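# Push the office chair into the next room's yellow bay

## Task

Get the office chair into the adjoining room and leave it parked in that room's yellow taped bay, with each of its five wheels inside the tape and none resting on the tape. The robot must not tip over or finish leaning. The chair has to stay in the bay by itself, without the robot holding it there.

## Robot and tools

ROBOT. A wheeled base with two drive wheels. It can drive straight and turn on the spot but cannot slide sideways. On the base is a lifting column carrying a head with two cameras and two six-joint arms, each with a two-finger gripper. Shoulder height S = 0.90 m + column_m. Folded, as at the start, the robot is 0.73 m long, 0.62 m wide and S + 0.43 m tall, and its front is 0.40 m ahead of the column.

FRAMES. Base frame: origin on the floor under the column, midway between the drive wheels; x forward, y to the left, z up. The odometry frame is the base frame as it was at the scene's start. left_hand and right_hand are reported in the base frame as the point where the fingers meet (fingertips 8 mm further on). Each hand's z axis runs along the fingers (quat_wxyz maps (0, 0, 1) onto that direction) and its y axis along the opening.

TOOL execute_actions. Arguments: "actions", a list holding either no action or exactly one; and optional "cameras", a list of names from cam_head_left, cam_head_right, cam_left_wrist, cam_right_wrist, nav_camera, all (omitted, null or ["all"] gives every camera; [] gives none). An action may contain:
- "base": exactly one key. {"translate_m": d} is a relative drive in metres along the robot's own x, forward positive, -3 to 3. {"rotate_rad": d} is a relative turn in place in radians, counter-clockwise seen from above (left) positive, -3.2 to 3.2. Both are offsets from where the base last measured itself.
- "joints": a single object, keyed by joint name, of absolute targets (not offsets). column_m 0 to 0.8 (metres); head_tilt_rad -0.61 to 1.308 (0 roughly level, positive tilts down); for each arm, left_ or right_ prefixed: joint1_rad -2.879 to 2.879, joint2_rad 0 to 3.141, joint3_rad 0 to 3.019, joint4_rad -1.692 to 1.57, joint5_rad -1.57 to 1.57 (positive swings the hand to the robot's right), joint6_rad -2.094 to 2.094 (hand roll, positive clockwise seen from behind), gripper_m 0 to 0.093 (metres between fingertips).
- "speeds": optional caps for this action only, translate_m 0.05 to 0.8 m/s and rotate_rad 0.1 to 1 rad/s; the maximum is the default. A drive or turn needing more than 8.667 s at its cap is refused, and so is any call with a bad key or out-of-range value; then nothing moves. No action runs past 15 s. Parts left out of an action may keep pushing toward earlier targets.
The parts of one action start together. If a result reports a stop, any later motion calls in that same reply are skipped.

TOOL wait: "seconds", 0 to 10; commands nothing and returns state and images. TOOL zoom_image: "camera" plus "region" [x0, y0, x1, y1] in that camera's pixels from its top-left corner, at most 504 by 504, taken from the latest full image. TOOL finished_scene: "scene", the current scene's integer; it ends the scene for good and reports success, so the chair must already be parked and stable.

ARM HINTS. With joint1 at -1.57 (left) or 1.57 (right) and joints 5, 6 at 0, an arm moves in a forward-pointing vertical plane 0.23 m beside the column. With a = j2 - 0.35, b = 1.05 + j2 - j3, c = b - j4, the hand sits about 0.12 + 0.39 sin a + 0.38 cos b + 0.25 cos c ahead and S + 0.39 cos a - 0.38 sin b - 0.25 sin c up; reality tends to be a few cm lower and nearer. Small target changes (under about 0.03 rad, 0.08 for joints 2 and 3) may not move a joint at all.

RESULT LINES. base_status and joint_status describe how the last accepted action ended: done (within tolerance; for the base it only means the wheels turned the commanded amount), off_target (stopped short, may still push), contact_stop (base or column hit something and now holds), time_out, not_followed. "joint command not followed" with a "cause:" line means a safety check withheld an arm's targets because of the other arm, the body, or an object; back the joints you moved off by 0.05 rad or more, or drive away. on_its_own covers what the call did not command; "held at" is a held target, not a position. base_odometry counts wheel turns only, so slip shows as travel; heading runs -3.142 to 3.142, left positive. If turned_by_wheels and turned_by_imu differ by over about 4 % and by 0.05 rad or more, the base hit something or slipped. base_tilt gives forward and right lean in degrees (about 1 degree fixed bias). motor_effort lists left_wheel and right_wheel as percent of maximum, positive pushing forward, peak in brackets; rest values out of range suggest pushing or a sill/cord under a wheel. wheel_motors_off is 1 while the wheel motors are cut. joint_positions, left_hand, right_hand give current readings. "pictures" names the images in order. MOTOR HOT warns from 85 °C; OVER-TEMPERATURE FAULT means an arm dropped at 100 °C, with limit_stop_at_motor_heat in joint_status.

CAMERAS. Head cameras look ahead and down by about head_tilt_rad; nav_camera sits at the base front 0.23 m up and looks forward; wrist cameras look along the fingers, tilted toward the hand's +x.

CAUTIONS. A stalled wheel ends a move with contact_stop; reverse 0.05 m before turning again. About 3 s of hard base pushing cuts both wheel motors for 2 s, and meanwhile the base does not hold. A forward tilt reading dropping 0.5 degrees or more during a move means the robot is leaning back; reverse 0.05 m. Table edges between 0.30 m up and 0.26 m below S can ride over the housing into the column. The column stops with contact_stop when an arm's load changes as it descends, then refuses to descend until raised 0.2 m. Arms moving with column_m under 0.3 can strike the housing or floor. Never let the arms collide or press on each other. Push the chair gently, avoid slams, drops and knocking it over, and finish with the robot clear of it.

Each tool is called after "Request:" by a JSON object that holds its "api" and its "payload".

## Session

Request:
{"api": "execute_actions", "payload": {"actions": []}}

Scene clock: 0.00 s.
Joint torques (N m, as the arm reports them, + toward a larger angle): no reading
base_odometry: x=+0.000 y=+0.000 heading=+0.000 (m, m, rad; odometry frame)
turned_by_wheels: +0.000 (rad since the last result)
turned_by_imu: +0.000 (rad since the last result)
base_tilt: forward=+0.5 right=-1.0 (deg)
base_status: not commanded
joint_positions: column_m=+0.554 head_tilt_rad=+0.862 left_joint1_rad=-1.564 left_joint2_rad=+0.863 left_joint3_rad=+0.403 left_joint4_rad=-0.973 left_joint5_rad=+0.022 left_joint6_rad=+0.063 left_gripper_m=+0.094 right_joint1_rad=+1.597 right_joint2_rad=+0.859 right_joint3_rad=+0.401 right_joint4_rad=-0.935 right_joint5_rad=+0.042 right_joint6_rad=-0.060 right_gripper_m=+0.095
joint_status: not commanded
wheel_motors_off: 0
motor_effort: left_wheel=-2 right_wheel=+5 (%)
left_hand: x=+0.1444 y=+0.2223 z=+1.2587 quat_wxyz=(+0.438, -0.021, -0.898, +0.022) (m; base frame)
right_hand: x=+0.1500 y=-0.2269 z=+1.2519 quat_wxyz=(+0.421, +0.047, -0.906, -0.001) (m; base frame)
pictures: cam_head_left, cam_head_right, cam_left_wrist, cam_right_wrist, nav_camera
camera_calibration (this result's frames):
cam_head_left: T_world_to_cam=[[0.0594716, -0.998195, -0.00841278, 0.0670108], [-0.799259, -0.0425668, -0.599477, 0.96771], [0.598037, 0.0423758, -0.800348, 1.13553], [0, 0, 0, 1]] pos_world=[0.0903774, 0.0599632, 1.4895]
cam_head_right: T_world_to_cam=[[0.0372968, -0.99918, -0.0157615, -0.0508662], [-0.783625, -0.0194559, -0.620929, 0.998262], [0.620113, 0.0355097, -0.783708, 1.10394], [0, 0, 0, 1]] pos_world=[0.09959, -0.0706032, 1.48422]
cam_left_wrist: T_world_to_cam=[[-0.0237247, -0.99796, 0.0592695, 0.149226], [-0.0284967, 0.0599372, 0.997795, -1.26258], [-0.999312, 0.0219834, -0.0298606, 0.297924], [0, 0, 0, 1]] pos_world=[0.26528, 0.218048, 1.25985]
cam_right_wrist: T_world_to_cam=[[0.0873687, -0.994461, -0.0584271, -0.171262], [-0.0820067, -0.0656322, 0.994468, -1.2386], [-0.992795, -0.082094, -0.0872867, 0.367117], [0, 0, 0, 1]] pos_world=[0.277862, -0.221467, 1.25378]
Images, in order (width x height): cam_head_left 896x504, cam_head_right 896x504, cam_left_wrist 504x504, cam_right_wrist 504x504, nav_camera 896x504.

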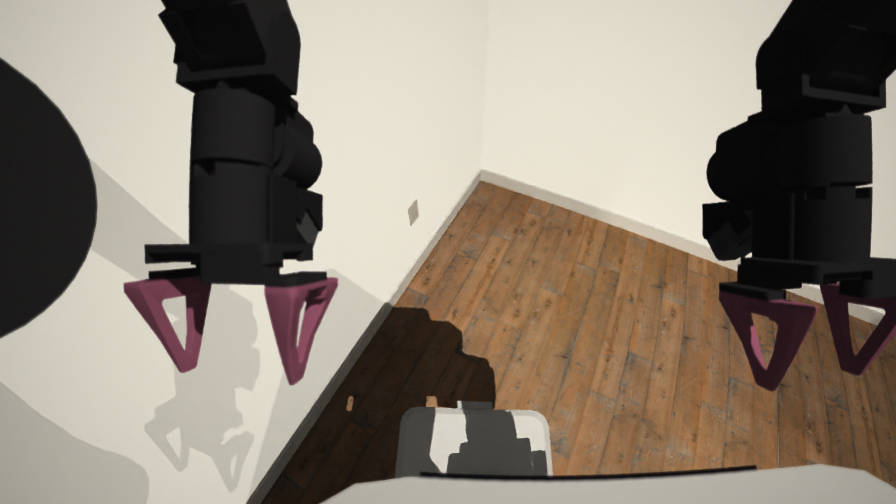

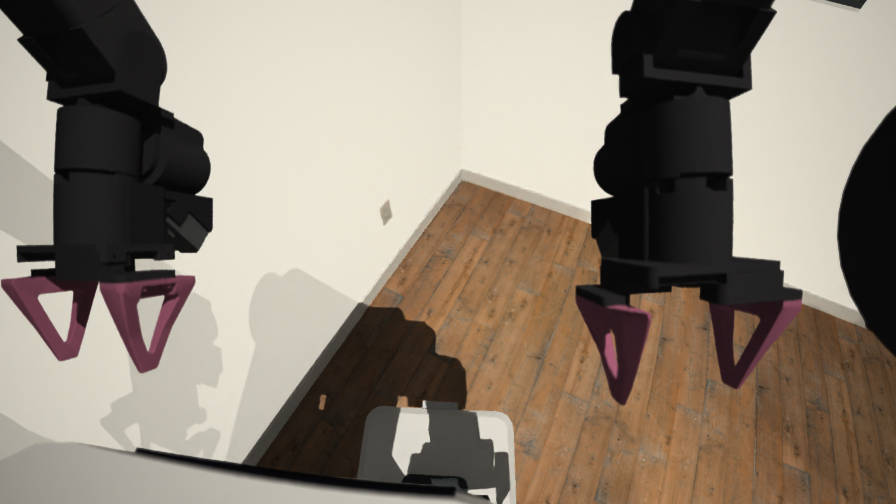

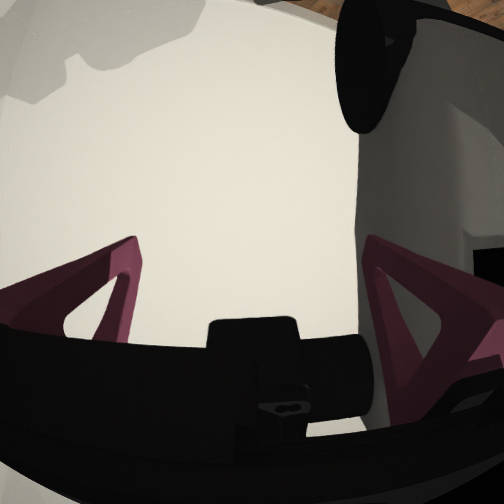

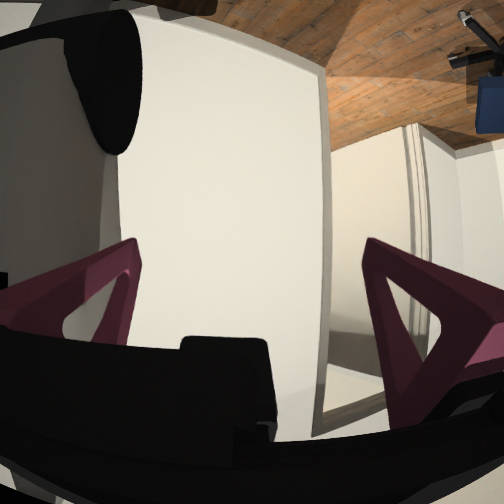

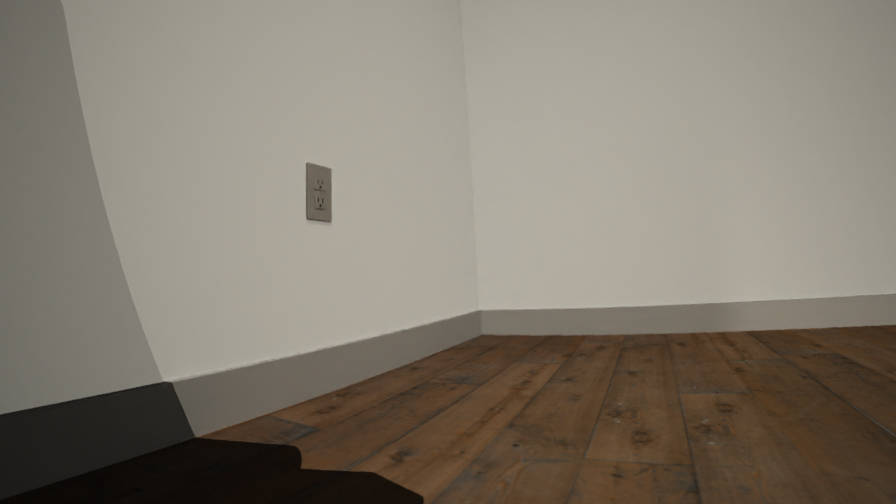

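Request:
{"api": "execute_actions", "payload": {"actions": [{"base":{"rotate_rad":-2.7},"joints":{"head_tilt_rad":0.45}}], "cameras": ["cam_head_left","cam_head_right","nav_camera"]}}

Scene clock: 5.73 s.
Joint torques (N m, as the arm reports them, + toward a larger angle): left_arm=[-1.25 -6.52 -0.96 -1.47  0.01  0.03] | right_arm=[ 0.63 -6.84 -0.7  -1.41  0.22 -0.08]
base_odometry: x=+0.000 y=+0.000 heading=-2.699 (m, m, rad; odometry frame)
turned_by_wheels: -2.699 (rad since the last result)
turned_by_imu: -2.702 (rad since the last result)
base_tilt: forward=+0.4 right=-0.9 (deg)
base_status: done
joint_positions: column_m=+0.554 head_tilt_rad=+0.468 left_joint1_rad=-1.564 left_joint2_rad=+0.863 left_joint3_rad=+0.403 left_joint4_rad=-0.973 left_joint5_rad=+0.022 left_joint6_rad=+0.063 left_gripper_m=+0.094 right_joint1_rad=+1.597 right_joint2_rad=+0.859 right_joint3_rad=+0.401 right_joint4_rad=-0.935 right_joint5_rad=+0.042 right_joint6_rad=-0.060 right_gripper_m=+0.095
joint_status: all done
wheel_motors_off: 0
motor_effort: left_wheel=+4(40) right_wheel=-6(41) (%)
left_hand: x=+0.1444 y=+0.2223 z=+1.2587 quat_wxyz=(+0.438, -0.021, -0.898, +0.022) (m; base frame)
right_hand: x=+0.1500 y=-0.2269 z=+1.2519 quat_wxyz=(+0.421, +0.047, -0.906, -0.001) (m; base frame)
pictures: cam_head_left, cam_head_right, nav_camera
camera_calibration (this result's frames):
cam_head_left: T_world_to_cam=[[0.0581556, -0.998195, 0.015019, 0.03099], [-0.508527, -0.0425668, -0.859993, 1.35439], [0.85908, 0.0423758, -0.510084, 0.675451], [0, 0, 0, 1]] pos_world=[0.106674, 0.0599632, 1.50883]
cam_head_right: T_world_to_cam=[[0.0404895, -0.99918, -0.000266135, -0.0748898], [-0.485866, -0.0194559, -0.873817, 1.37284], [0.873095, 0.0355097, -0.486255, 0.633197], [0, 0, 0, 1]] pos_world=[0.117207, -0.0706032, 1.50748]
Images, in order (width x height): cam_head_left 896x504, cam_head_right 896x504, nav_camera 896x504.

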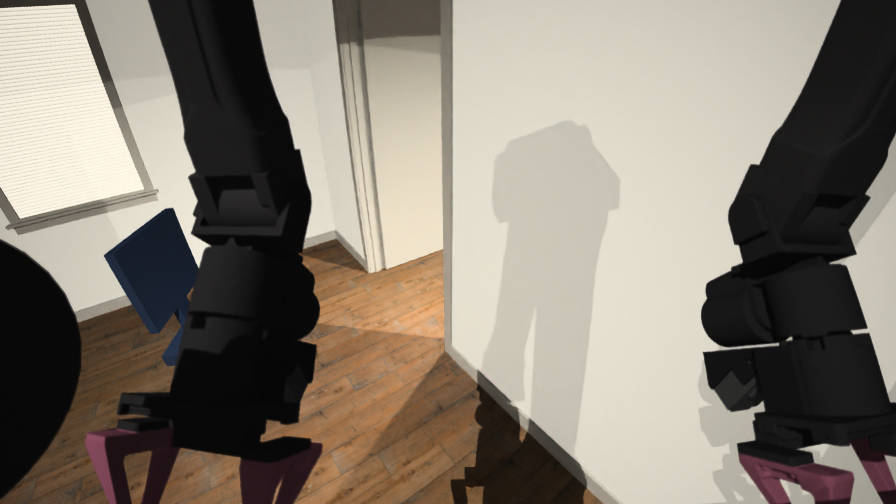

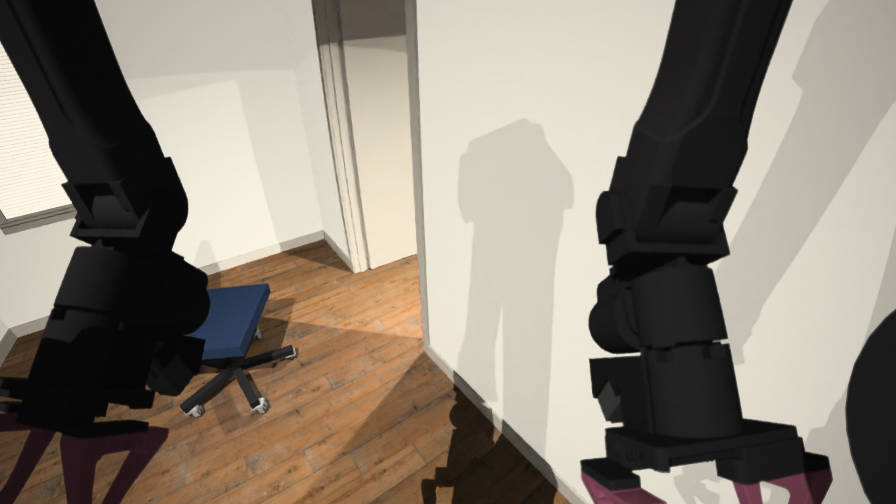

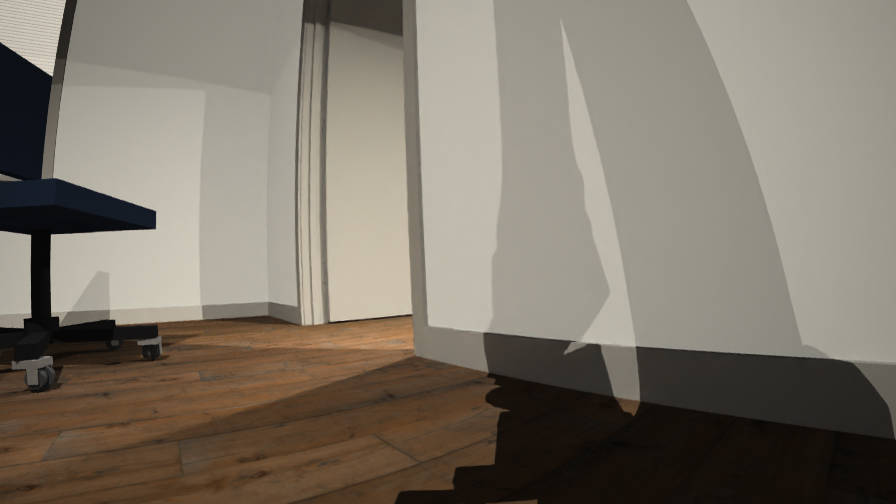

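Request:
{"api": "execute_actions", "payload": {"actions": [{"base":{"rotate_rad":1.19},"joints":{"column_m":0.42,"head_tilt_rad":0.9}}], "cameras": []}}

Request:
{"api": "execute_actions", "payload": {"actions": [{"base":{"translate_m":1.9},"joints":{"left_joint1_rad":-1.78,"left_joint2_rad":1.185,"left_joint3_rad":1.57,"left_joint4_rad":-0.89,"left_joint5_rad":0,"left_joint6_rad":1.57,"right_joint1_rad":1.8,"right_joint2_rad":1.185,"right_joint3_rad":1.57,"right_joint4_rad":-0.89,"right_joint5_rad":0,"right_joint6_rad":1.57,"column_m":0.55}}], "cameras": ["cam_head_left"]}}

Scene clock: 11.80 s.
Joint torques (N m, as the arm reports them, + toward a larger angle): left_arm=[-1.29 -6.61 -0.97 -1.51 -0.01  0.04] | right_arm=[ 0.65 -6.82 -0.67 -1.41  0.22 -0.08]
base_odometry: x=+0.000 y=+0.000 heading=-1.510 (m, m, rad; odometry frame)
turned_by_wheels: +1.189 (rad since the last result)
turned_by_imu: +1.189 (rad since the last result)
base_tilt: forward=+0.6 right=-0.9 (deg)
base_status: done
joint_positions: column_m=+0.420 head_tilt_rad=+0.901 left_joint1_rad=-1.564 left_joint2_rad=+0.863 left_joint3_rad=+0.403 left_joint4_rad=-0.973 left_joint5_rad=+0.022 left_joint6_rad=+0.063 left_gripper_m=+0.094 right_joint1_rad=+1.597 right_joint2_rad=+0.859 right_joint3_rad=+0.401 right_joint4_rad=-0.935 right_joint5_rad=+0.042 right_joint6_rad=-0.060 right_gripper_m=+0.095
joint_status: all done
wheel_motors_off: 0
motor_effort: left_wheel=-3(32) right_wheel=+4(21) (%)
left_hand: x=+0.1444 y=+0.2223 z=+1.1247 quat_wxyz=(+0.438, -0.021, -0.898, +0.022) (m; base frame)
right_hand: x=+0.1500 y=-0.2269 z=+1.1179 quat_wxyz=(+0.421, +0.047, -0.906, -0.001) (m; base frame)
pictures: none
No camera images: the call's "cameras" was empty. Leave "cameras" out to get every camera's image.

Scene clock: 16.37 s.
Joint torques (N m, as the arm reports them, + toward a larger angle): left_arm=[ -3.04 -19.01   9.45   0.25   0.16   0.08] | right_arm=[  1.9  -19.13   9.85   0.21   0.16   0.02]
base_odometry: x=+0.116 y=-1.896 heading=-1.510 (m, m, rad; odometry frame)
turned_by_wheels: +0.000 (rad since the last result)
turned_by_imu: +0.003 (rad since the last result)
base_tilt: forward=+0.6 right=-0.9 (deg)
base_status: done
joint_positions: column_m=+0.550 head_tilt_rad=+0.902 left_joint1_rad=-1.784 left_joint2_rad=+1.187 left_joint3_rad=+1.548 left_joint4_rad=-0.895 left_joint5_rad=+0.002 left_joint6_rad=+1.563 left_gripper_m=+0.094 right_joint1_rad=+1.806 right_joint2_rad=+1.196 right_joint3_rad=+1.533 right_joint4_rad=-0.894 right_joint5_rad=+0.000 right_joint6_rad=+1.562 right_gripper_m=+0.095
joint_status: all done
wheel_motors_off: 0
motor_effort: left_wheel=+1(50) right_wheel=-1(47) (%)
left_hand: x=+0.6977 y=+0.1161 z=+1.2309 quat_wxyz=(-0.061, -0.738, -0.668, +0.070) (m; base frame)
right_hand: x=+0.6873 y=-0.1055 z=+1.2236 quat_wxyz=(+0.082, -0.656, -0.748, -0.060) (m; base frame)
pictures: cam_head_left
camera_calibration (this result's frames):
cam_head_left: T_world_to_cam=[[0.0590886, -0.998195, -0.0107785, 0.0706285], [-0.822537, -0.0425668, -0.567116, 0.916675], [0.565634, 0.0423758, -0.823567, 1.16948], [0, 0, 0, 1]] pos_world=[0.088328, 0.0599632, 1.48377]
Images, in order (width x height): cam_head_left 896x504.

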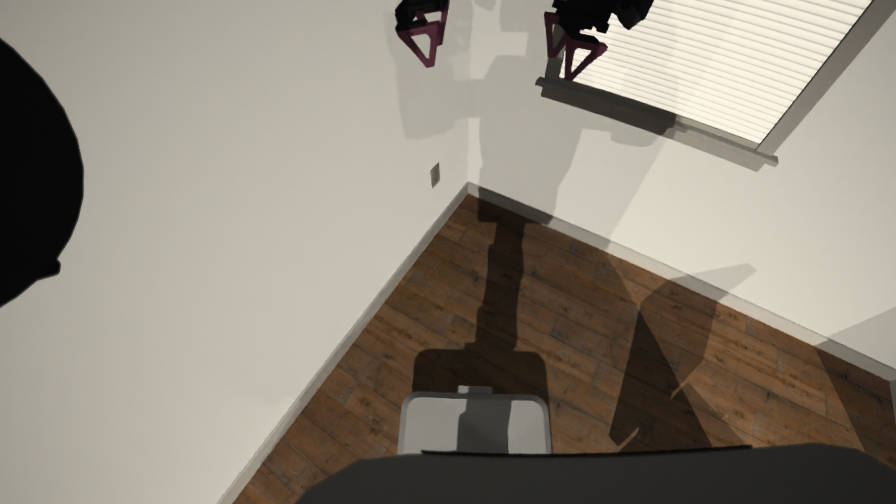

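Request:
{"api": "execute_actions", "payload": {"actions": [{"base":{"translate_m":-0.2}}], "cameras": []}}

Request:
{"api": "execute_actions", "payload": {"actions": [{"base":{"rotate_rad":-1.9},"speeds":{"rotate_rad":0.6}}], "cameras": ["cam_head_left","cam_head_right"]}}

Scene clock: 20.27 s.
Joint torques (N m, as the arm reports them, + toward a larger angle): left_arm=[ -2.95 -19.23   9.52   0.28   0.16   0.09] | right_arm=[  1.8  -19.48   9.69   0.17   0.16   0.02]
base_odometry: x=+0.104 y=-1.697 heading=-1.512 (m, m, rad; odometry frame)
turned_by_wheels: -0.002 (rad since the last result)
turned_by_imu: -0.002 (rad since the last result)
base_tilt: forward=+0.5 right=-0.9 (deg)
base_status: done
joint_positions: column_m=+0.550 head_tilt_rad=+0.902 left_joint1_rad=-1.784 left_joint2_rad=+1.187 left_joint3_rad=+1.549 left_joint4_rad=-0.895 left_joint5_rad=+0.002 left_joint6_rad=+1.563 left_gripper_m=+0.094 right_joint1_rad=+1.806 right_joint2_rad=+1.196 right_joint3_rad=+1.534 right_joint4_rad=-0.894 right_joint5_rad=+0.000 right_joint6_rad=+1.562 right_gripper_m=+0.095
joint_status: not commanded
wheel_motors_off: 0
motor_effort: left_wheel=-2(32) right_wheel=+2(39) (%)
left_hand: x=+0.6979 y=+0.1161 z=+1.2310 quat_wxyz=(-0.062, -0.738, -0.668, +0.069) (m; base frame)
right_hand: x=+0.6880 y=-0.1055 z=+1.2241 quat_wxyz=(+0.082, -0.656, -0.748, -0.060) (m; base frame)
pictures: none
No camera images: the call's "cameras" was empty. Leave "cameras" out to get every camera's image.

Scene clock: 24.57 s.
Joint torques (N m, as the arm reports them, + toward a larger angle): left_arm=[ -2.94 -18.84   9.6    0.24   0.15   0.1 ] | right_arm=[  2.14 -19.49   9.69   0.18   0.17   0.02]
base_odometry: x=+0.104 y=-1.697 heading=+2.872 (m, m, rad; odometry frame)
turned_by_wheels: -1.899 (rad since the last result)
turned_by_imu: -1.902 (rad since the last result)
base_tilt: forward=+0.5 right=-0.9 (deg)
base_status: done
joint_positions: column_m=+0.550 head_tilt_rad=+0.902 left_joint1_rad=-1.783 left_joint2_rad=+1.187 left_joint3_rad=+1.549 left_joint4_rad=-0.895 left_joint5_rad=+0.002 left_joint6_rad=+1.563 left_gripper_m=+0.094 right_joint1_rad=+1.802 right_joint2_rad=+1.196 right_joint3_rad=+1.534 right_joint4_rad=-0.894 right_joint5_rad=+0.000 right_joint6_rad=+1.562 right_gripper_m=+0.095
joint_status: not commanded
wheel_motors_off: 0
motor_effort: left_wheel=+4(40) right_wheel=-5(40) (%)
left_hand: x=+0.6979 y=+0.1162 z=+1.2310 quat_wxyz=(-0.061, -0.738, -0.668, +0.069) (m; base frame)
right_hand: x=+0.6882 y=-0.1072 z=+1.2237 quat_wxyz=(+0.081, -0.657, -0.747, -0.059) (m; base frame)
pictures: cam_head_left, cam_head_right
camera_calibration (this result's frames):
cam_head_left: T_world_to_cam=[[0.0590848, -0.998195, -0.0107995, 0.0706609], [-0.822738, -0.0425668, -0.566824, 0.916236], [0.565341, 0.0423758, -0.823768, 1.1698], [0, 0, 0, 1]] pos_world=[0.0883095, 0.0599632, 1.48375]
cam_head_right: T_world_to_cam=[[0.0366322, -0.99918, -0.0172498, -0.0486127], [-0.807981, -0.0194559, -0.588888, 0.947682], [0.588069, 0.0355097, -0.808031, 1.13964], [0, 0, 0, 1]] pos_world=[0.097302, -0.0706032, 1.4781]
Images, in order (width x height): cam_head_left 896x504, cam_head_right 896x504.

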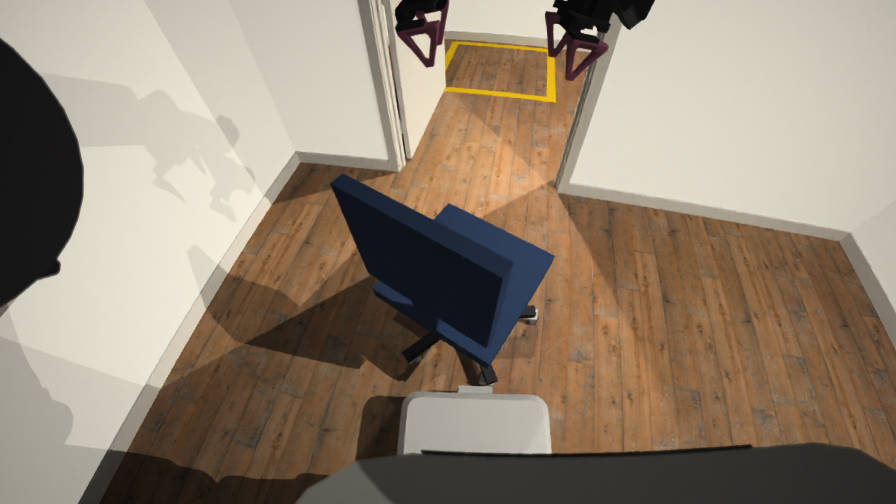

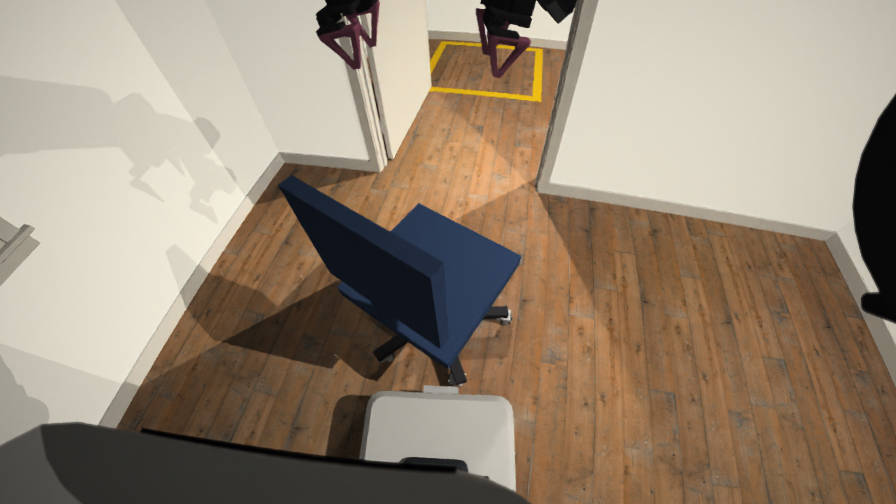

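Request:
{"api": "execute_actions", "payload": {"actions": [{"base":{"translate_m":-0.12},"joints":{"right_joint1_rad":1.92,"right_joint2_rad":0.99,"right_joint3_rad":1.18,"right_joint4_rad":-0.72,"right_joint6_rad":2.05,"left_joint6_rad":2.05}}], "cameras": []}}

Request:
{"api": "execute_actions", "payload": {"actions": [{"base":{"rotate_rad":0.15},"joints":{"column_m":0.4}}], "cameras": ["cam_head_left","cam_head_right","cam_left_wrist","cam_right_wrist"]}}

Scene clock: 30.57 s.
Joint torques (N m, as the arm reports them, + toward a larger angle): left_arm=[ -3.16 -18.95   9.34   0.27   0.13   0.08] | right_arm=[  1.83 -13.82   6.06   0.32   0.14   0.02]
base_odometry: x=+0.219 y=-1.729 heading=+2.872 (m, m, rad; odometry frame)
turned_by_wheels: -0.001 (rad since the last result)
turned_by_imu: -0.001 (rad since the last result)
base_tilt: forward=+0.5 right=-0.9 (deg)
base_status: done
joint_positions: column_m=+0.550 head_tilt_rad=+0.902 left_joint1_rad=-1.783 left_joint2_rad=+1.187 left_joint3_rad=+1.549 left_joint4_rad=-0.895 left_joint5_rad=+0.002 left_joint6_rad=+2.043 left_gripper_m=+0.094 right_joint1_rad=+1.929 right_joint2_rad=+0.977 right_joint3_rad=+1.175 right_joint4_rad=-0.727 right_joint5_rad=-0.001 right_joint6_rad=+2.043 right_gripper_m=+0.095
joint_status: all done
wheel_motors_off: 0
motor_effort: left_wheel=-1(46) right_wheel=+0(46) (%)
left_hand: x=+0.6979 y=+0.1162 z=+1.2310 quat_wxyz=(-0.076, -0.876, -0.473, +0.053) (m; base frame)
right_hand: x=+0.5874 y=-0.0664 z=+1.2549 quat_wxyz=(+0.133, -0.792, -0.590, -0.078) (m; base frame)
pictures: none
No camera images: the call's "cameras" was empty. Leave "cameras" out to get every camera's image.

Scene clock: 33.10 s.
Joint torques (N m, as the arm reports them, + toward a larger angle): left_arm=[ -2.99 -18.79   9.42   0.21   0.14   0.08] | right_arm=[  2.08 -13.79   6.14   0.33   0.14   0.02]
base_odometry: x=+0.220 y=-1.729 heading=+3.020 (m, m, rad; odometry frame)
turned_by_wheels: +0.149 (rad since the last result)
turned_by_imu: +0.149 (rad since the last result)
base_tilt: forward=+0.5 right=-0.9 (deg)
base_status: done
joint_positions: column_m=+0.400 head_tilt_rad=+0.902 left_joint1_rad=-1.783 left_joint2_rad=+1.187 left_joint3_rad=+1.549 left_joint4_rad=-0.895 left_joint5_rad=+0.002 left_joint6_rad=+2.043 left_gripper_m=+0.094 right_joint1_rad=+1.926 right_joint2_rad=+0.977 right_joint3_rad=+1.175 right_joint4_rad=-0.727 right_joint5_rad=-0.001 right_joint6_rad=+2.043 right_gripper_m=+0.095
joint_status: all done
wheel_motors_off: 0
motor_effort: left_wheel=-4(40) right_wheel=+2(42) (%)
left_hand: x=+0.6979 y=+0.1162 z=+1.0811 quat_wxyz=(-0.076, -0.876, -0.473, +0.053) (m; base frame)
right_hand: x=+0.5877 y=-0.0677 z=+1.1046 quat_wxyz=(+0.132, -0.793, -0.590, -0.077) (m; base frame)
pictures: cam_head_left, cam_head_right, cam_left_wrist, cam_right_wrist
camera_calibration (this result's frames):
cam_head_left: T_world_to_cam=[[0.0590836, -0.998195, -0.0108058, 0.0690514], [-0.822799, -0.0425668, -0.566736, 0.831178], [0.565253, 0.0423758, -0.823828, 1.04645], [0, 0, 0, 1]] pos_world=[0.0883039, 0.0599632, 1.3339]
cam_head_right: T_world_to_cam=[[0.0366304, -0.99918, -0.0172537, -0.0511921], [-0.808044, -0.0194559, -0.588801, 0.859321], [0.587983, 0.0355097, -0.808094, 1.01865], [0, 0, 0, 1]] pos_world=[0.0972958, -0.0706032, 1.32825]
cam_left_wrist: T_world_to_cam=[[-0.834568, 0.543982, -0.0870622, 0.61187], [0.45439, 0.769062, 0.449527, -0.889931], [0.311491, 0.3356, -0.889014, 0.825678], [0, 0, 0, 1]] pos_world=[0.657832, 0.0744678, 1.18736]
cam_right_wrist: T_world_to_cam=[[-0.960167, 0.25828, 0.106631, 0.45836], [0.241996, 0.577831, 0.779455, -0.955104], [0.139703, 0.774211, -0.617317, 0.779813], [0, 0, 0, 1]] pos_world=[0.562291, -0.170237, 1.17698]
Images, in order (width x height): cam_head_left 896x504, cam_head_right 896x504, cam_left_wrist 504x504, cam_right_wrist 504x504.

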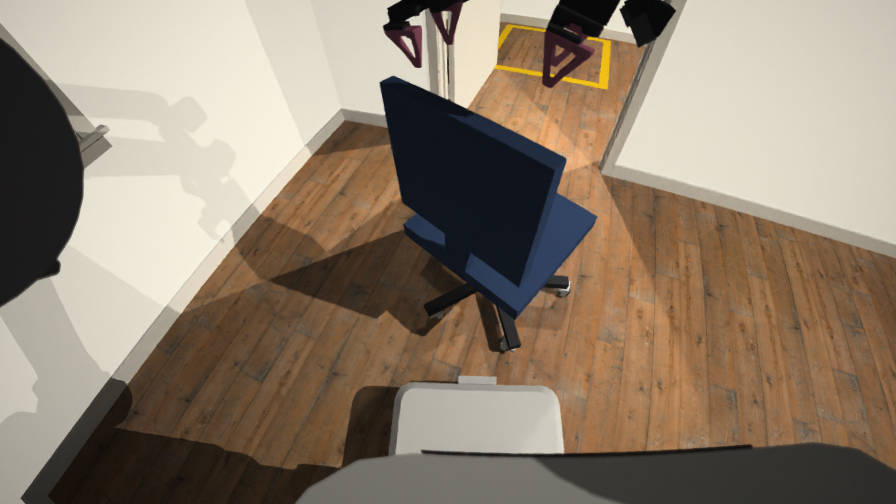

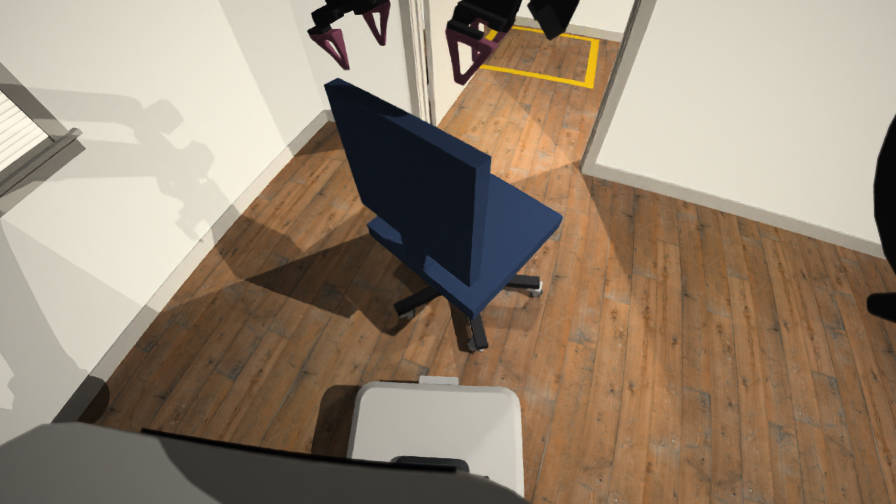

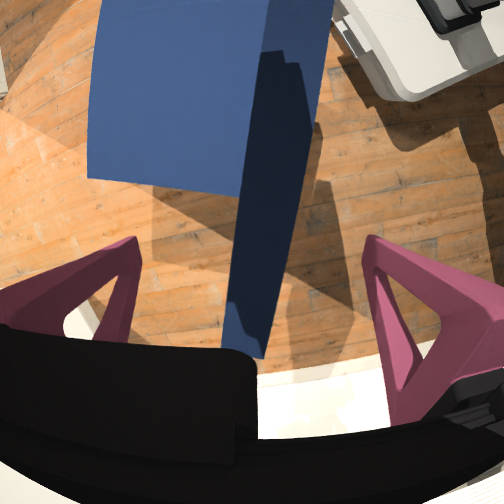

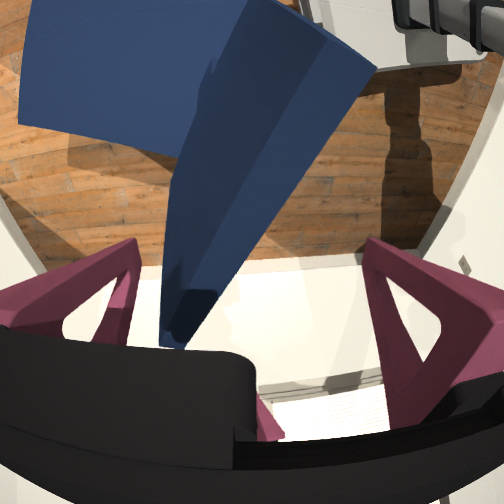

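Request:
{"api": "execute_actions", "payload": {"actions": [{"joints":{"column_m":0.235}}], "cameras": ["cam_head_left","cam_left_wrist","cam_right_wrist"]}}

Scene clock: 37.60 s.
Joint torques (N m, as the arm reports them, + toward a larger angle): left_arm=[ -2.87 -18.52   9.32   0.3    0.15   0.08] | right_arm=[ 0.39 -8.51  6.62  1.1   1.33 -0.24]
base_odometry: x=+0.220 y=-1.729 heading=+3.020 (m, m, rad; odometry frame)
turned_by_wheels: +0.000 (rad since the last result)
turned_by_imu: +0.000 (rad since the last result)
base_tilt: forward=+0.5 right=-0.9 (deg)
base_status: not commanded
joint_positions: column_m=+0.252 head_tilt_rad=+0.902 left_joint1_rad=-1.783 left_joint2_rad=+1.187 left_joint3_rad=+1.549 left_joint4_rad=-0.895 left_joint5_rad=+0.002 left_joint6_rad=+2.043 left_gripper_m=+0.094 right_joint1_rad=+1.945 right_joint2_rad=+0.910 right_joint3_rad=+1.175 right_joint4_rad=-0.745 right_joint5_rad=-0.033 right_joint6_rad=+2.065 right_gripper_m=+0.095
joint_status: column_m contact_stop (moved -0.148 of -0.165)
wheel_motors_off: 0
on_its_own: column_m is held at +0.252, not at your +0.235, since a contact_stop
motor_effort: left_wheel=-3(4) right_wheel=+3(4) (%)
left_hand: x=+0.6981 y=+0.1162 z=+0.9330 quat_wxyz=(-0.076, -0.876, -0.473, +0.053) (m; base frame)
right_hand: x=+0.5957 y=-0.0632 z=+0.9919 quat_wxyz=(+0.143, -0.795, -0.579, -0.109) (m; base frame)
pictures: cam_head_left, cam_left_wrist, cam_right_wrist
camera_calibration (this result's frames):
cam_head_left: T_world_to_cam=[[0.0590836, -0.998195, -0.0108059, 0.0674497], [-0.8228, -0.0425668, -0.566734, 0.747163], [0.565251, 0.0423758, -0.82383, 0.924327], [0, 0, 0, 1]] pos_world=[0.0883038, 0.0599632, 1.18566]
cam_left_wrist: T_world_to_cam=[[-0.834573, 0.543921, -0.0873953, 0.59945], [0.454169, 0.769111, 0.449665, -0.823409], [0.311799, 0.335586, -0.888911, 0.693621], [0, 0, 0, 1]] pos_world=[0.657982, 0.0744701, 1.03922]
cam_right_wrist: T_world_to_cam=[[-0.956661, 0.277204, 0.0892056, 0.493289], [0.228973, 0.526789, 0.818575, -0.906041], [0.179919, 0.803525, -0.56743, 0.634], [0, 0, 0, 1]] pos_world=[0.5653, -0.168884, 1.05741]
Images, in order (width x height): cam_head_left 896x504, cam_left_wrist 504x504, cam_right_wrist 504x504.

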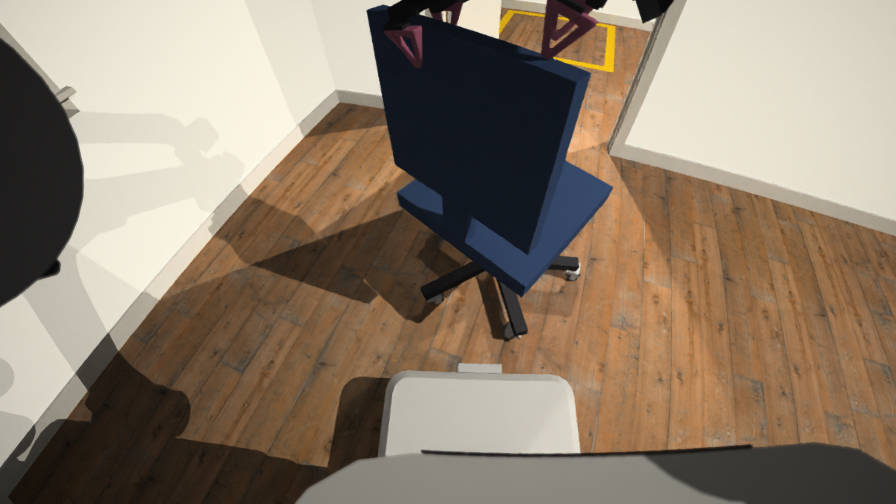

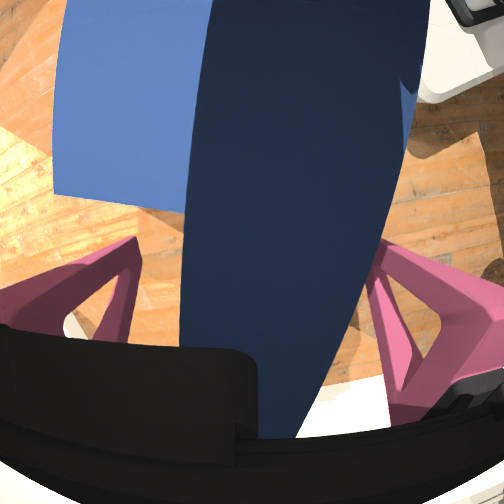

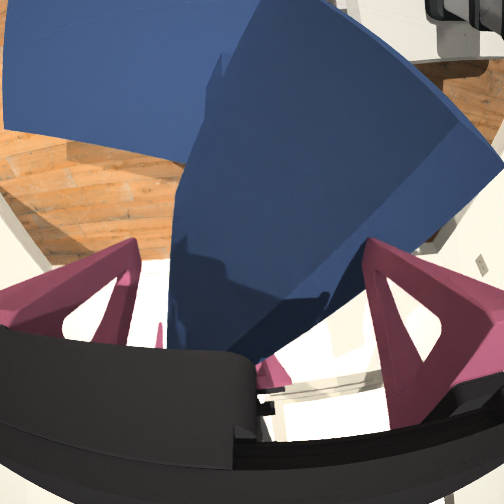

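Request:
{"api": "execute_actions", "payload": {"actions": [{"joints":{"right_joint2_rad":0.85,"right_joint3_rad":1.0,"right_joint4_rad":-0.68,"left_gripper_m":0}}], "cameras": ["cam_head_left","cam_right_wrist"]}}

Scene clock: 39.87 s.
Joint torques (N m, as the arm reports them, + toward a larger angle): left_arm=[ -2.24 -18.58   9.92   1.6    0.48  -0.45] | right_arm=[  1.26 -11.27   4.91   0.35   0.17  -0.16]
base_odometry: x=+0.219 y=-1.729 heading=+3.020 (m, m, rad; odometry frame)
turned_by_wheels: +0.000 (rad since the last result)
turned_by_imu: +0.000 (rad since the last result)
base_tilt: forward=+0.5 right=-0.9 (deg)
base_status: not commanded
joint_positions: column_m=+0.252 head_tilt_rad=+0.902 left_joint1_rad=-1.794 left_joint2_rad=+1.187 left_joint3_rad=+1.542 left_joint4_rad=-0.936 left_joint5_rad=-0.006 left_joint6_rad=+2.107 left_gripper_m=+0.040 right_joint1_rad=+1.929 right_joint2_rad=+0.831 right_joint3_rad=+1.008 right_joint4_rad=-0.685 right_joint5_rad=-0.002 right_joint6_rad=+2.059 right_gripper_m=+0.095
joint_status: left_gripper_m off_target (ended at +0.040, target +0.000); the others done
wheel_motors_off: 0
on_its_own: column_m is held at +0.252, not at your +0.235, since a contact_stop
motor_effort: left_wheel=-7(17) right_wheel=+5(8) (%)
left_hand: x=+0.6845 y=+0.1135 z=+0.9320 quat_wxyz=(-0.066, -0.892, -0.441, +0.070) (m; base frame)
right_hand: x=+0.5404 y=-0.0824 z=+0.9790 quat_wxyz=(+0.130, -0.798, -0.582, -0.087) (m; base frame)
pictures: cam_head_left, cam_right_wrist
camera_calibration (this result's frames):
cam_head_left: T_world_to_cam=[[0.0590836, -0.998195, -0.0108059, 0.0674497], [-0.8228, -0.0425668, -0.566734, 0.747163], [0.565251, 0.0423758, -0.82383, 0.924327], [0, 0, 0, 1]] pos_world=[0.0883038, 0.0599632, 1.18566]
cam_right_wrist: T_world_to_cam=[[-0.95611, 0.277437, 0.0942417, 0.441665], [0.242239, 0.567496, 0.786936, -0.845591], [0.164844, 0.775227, -0.609795, 0.699362], [0, 0, 0, 1]] pos_world=[0.51183, -0.184829, 1.05027]
Images, in order (width x height): cam_head_left 896x504, cam_right_wrist 504x504.

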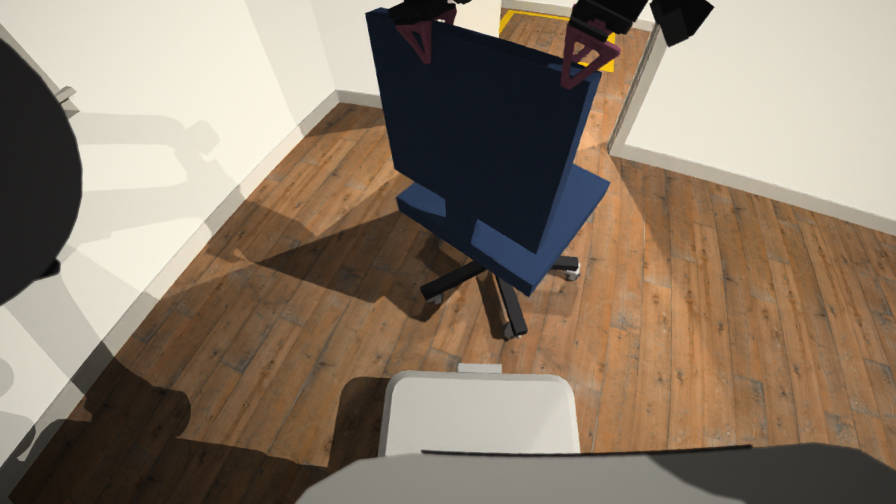

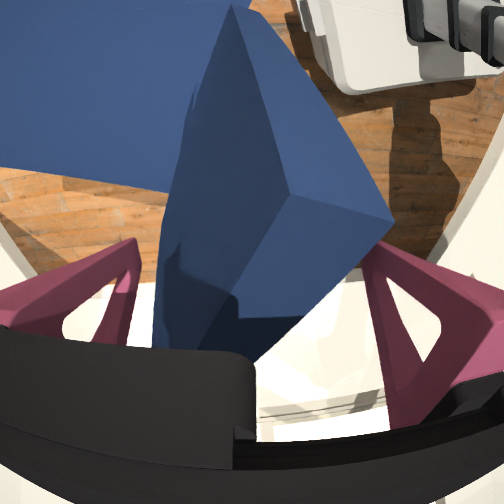

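Now straddling near the corner; lower it.

Request:
{"api": "execute_actions", "payload": {"actions": [{"joints":{"right_joint2_rad":0.97,"right_joint3_rad":1.06}}], "cameras": ["cam_head_left","cam_right_wrist"]}}

Request:
{"api": "execute_actions", "payload": {"actions": [{"joints":{"right_gripper_m":0}}], "cameras": ["cam_head_left","cam_head_right"]}}

Scene clock: 41.90 s.
Joint torques (N m, as the arm reports them, + toward a larger angle): left_arm=[ -2.28 -18.65   9.77   1.58   0.56  -0.48] | right_arm=[  1.96 -13.47   6.76   0.08   0.02  -0.14]
base_odometry: x=+0.219 y=-1.729 heading=+3.020 (m, m, rad; odometry frame)
turned_by_wheels: +0.000 (rad since the last result)
turned_by_imu: +0.000 (rad since the last result)
base_tilt: forward=+0.5 right=-0.9 (deg)
base_status: not commanded
joint_positions: column_m=+0.252 head_tilt_rad=+0.902 left_joint1_rad=-1.794 left_joint2_rad=+1.187 left_joint3_rad=+1.542 left_joint4_rad=-0.936 left_joint5_rad=-0.008 left_joint6_rad=+2.107 left_gripper_m=+0.040 right_joint1_rad=+1.928 right_joint2_rad=+0.965 right_joint3_rad=+1.038 right_joint4_rad=-0.685 right_joint5_rad=+0.002 right_joint6_rad=+2.057 right_gripper_m=+0.095
joint_status: all done
wheel_motors_off: 0
on_its_own: column_m is held at +0.252, not at your +0.235, since a contact_stop
motor_effort: left_wheel=-6(7) right_wheel=+2(6) (%)
left_hand: x=+0.6845 y=+0.1138 z=+0.9319 quat_wxyz=(-0.065, -0.893, -0.441, +0.069) (m; base frame)
right_hand: x=+0.5259 y=-0.0705 z=+0.9305 quat_wxyz=(+0.150, -0.793, -0.589, -0.039) (m; base frame)
pictures: cam_head_left, cam_right_wrist
camera_calibration (this result's frames):
cam_head_left: T_world_to_cam=[[0.0590836, -0.998195, -0.0108059, 0.0674497], [-0.8228, -0.0425668, -0.566734, 0.747163], [0.565251, 0.0423758, -0.82383, 0.924327], [0, 0, 0, 1]] pos_world=[0.0883038, 0.0599632, 1.18566]
cam_right_wrist: T_world_to_cam=[[-0.951566, 0.248955, 0.180396, 0.34452], [0.297138, 0.594063, 0.747528, -0.800961], [0.0789342, 0.764925, -0.639264, 0.734838], [0, 0, 0, 1]] pos_world=[0.507825, -0.172045, 1.00635]
Images, in order (width x height): cam_head_left 896x504, cam_right_wrist 504x504.

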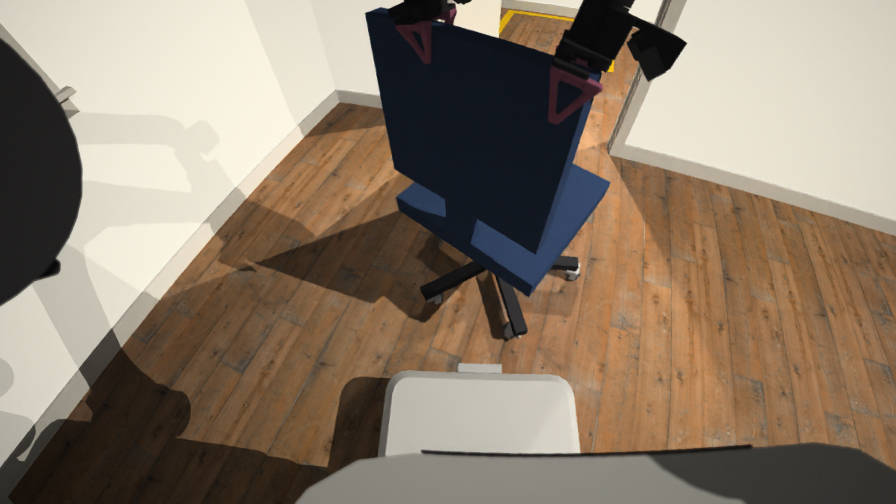

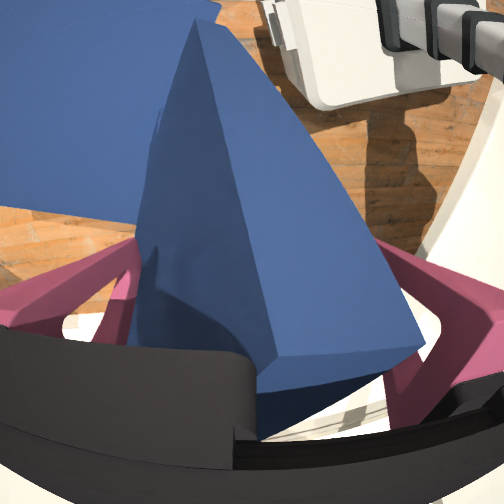

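Scene clock: 42.73 s.
Joint torques (N m, as the arm reports them, + toward a larger angle): left_arm=[ -2.1  -18.83   9.94   1.42   0.14   0.16] | right_arm=[  4.03 -12.04   6.81  -0.58  -1.41  -0.76]
base_odometry: x=+0.220 y=-1.729 heading=+3.020 (m, m, rad; odometry frame)
turned_by_wheels: +0.000 (rad since the last result)
turned_by_imu: +0.000 (rad since the last result)
base_tilt: forward=+0.5 right=-0.8 (deg)
base_status: not commanded
joint_positions: column_m=+0.252 head_tilt_rad=+0.902 left_joint1_rad=-1.795 left_joint2_rad=+1.187 left_joint3_rad=+1.542 left_joint4_rad=-0.932 left_joint5_rad=+0.002 left_joint6_rad=+2.034 left_gripper_m=+0.040 right_joint1_rad=+1.897 right_joint2_rad=+0.948 right_joint3_rad=+1.039 right_joint4_rad=-0.665 right_joint5_rad=+0.040 right_joint6_rad=+2.110 right_gripper_m=+0.053
joint_status: right_gripper_m off_target (ended at +0.053, target +0.000)
wheel_motors_off: 0
on_its_own: column_m is held at +0.252, not at your +0.235, since a contact_stop
motor_effort: left_wheel=-12(12) right_wheel=+11(12) (%)
left_hand: x=+0.6852 y=+0.1111 z=+0.9324 quat_wxyz=(-0.068, -0.876, -0.472, +0.073) (m; base frame)
right_hand: x=+0.5391 y=-0.0901 z=+0.9317 quat_wxyz=(+0.115, -0.818, -0.562, -0.038) (m; base frame)
pictures: cam_head_left, cam_head_right
camera_calibration (this result's frames):
cam_head_left: T_world_to_cam=[[0.0590836, -0.998195, -0.0108059, 0.0674497], [-0.8228, -0.0425668, -0.566734, 0.747163], [0.565251, 0.0423758, -0.82383, 0.924327], [0, 0, 0, 1]] pos_world=[0.0883038, 0.0599632, 1.18566]
cam_head_right: T_world_to_cam=[[0.0366303, -0.99918, -0.0172538, -0.0537497], [-0.808045, -0.0194559, -0.5888, 0.772034], [0.587981, 0.0355097, -0.808095, 0.898858], [0, 0, 0, 1]] pos_world=[0.0972957, -0.0706032, 1.18001]
Images, in order (width x height): cam_head_left 896x504, cam_head_right 896x504.

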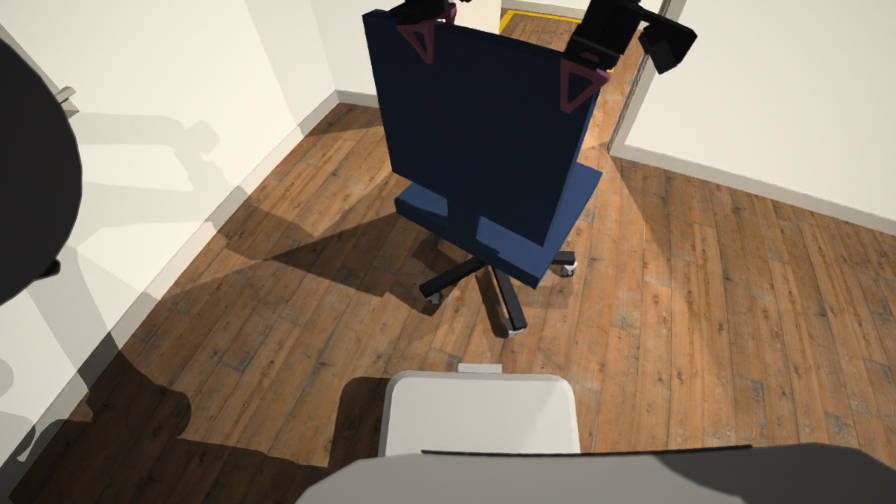

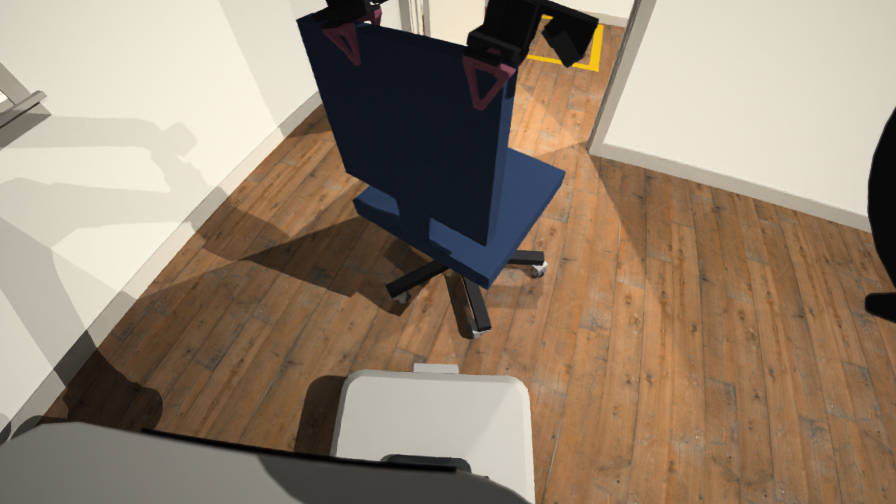

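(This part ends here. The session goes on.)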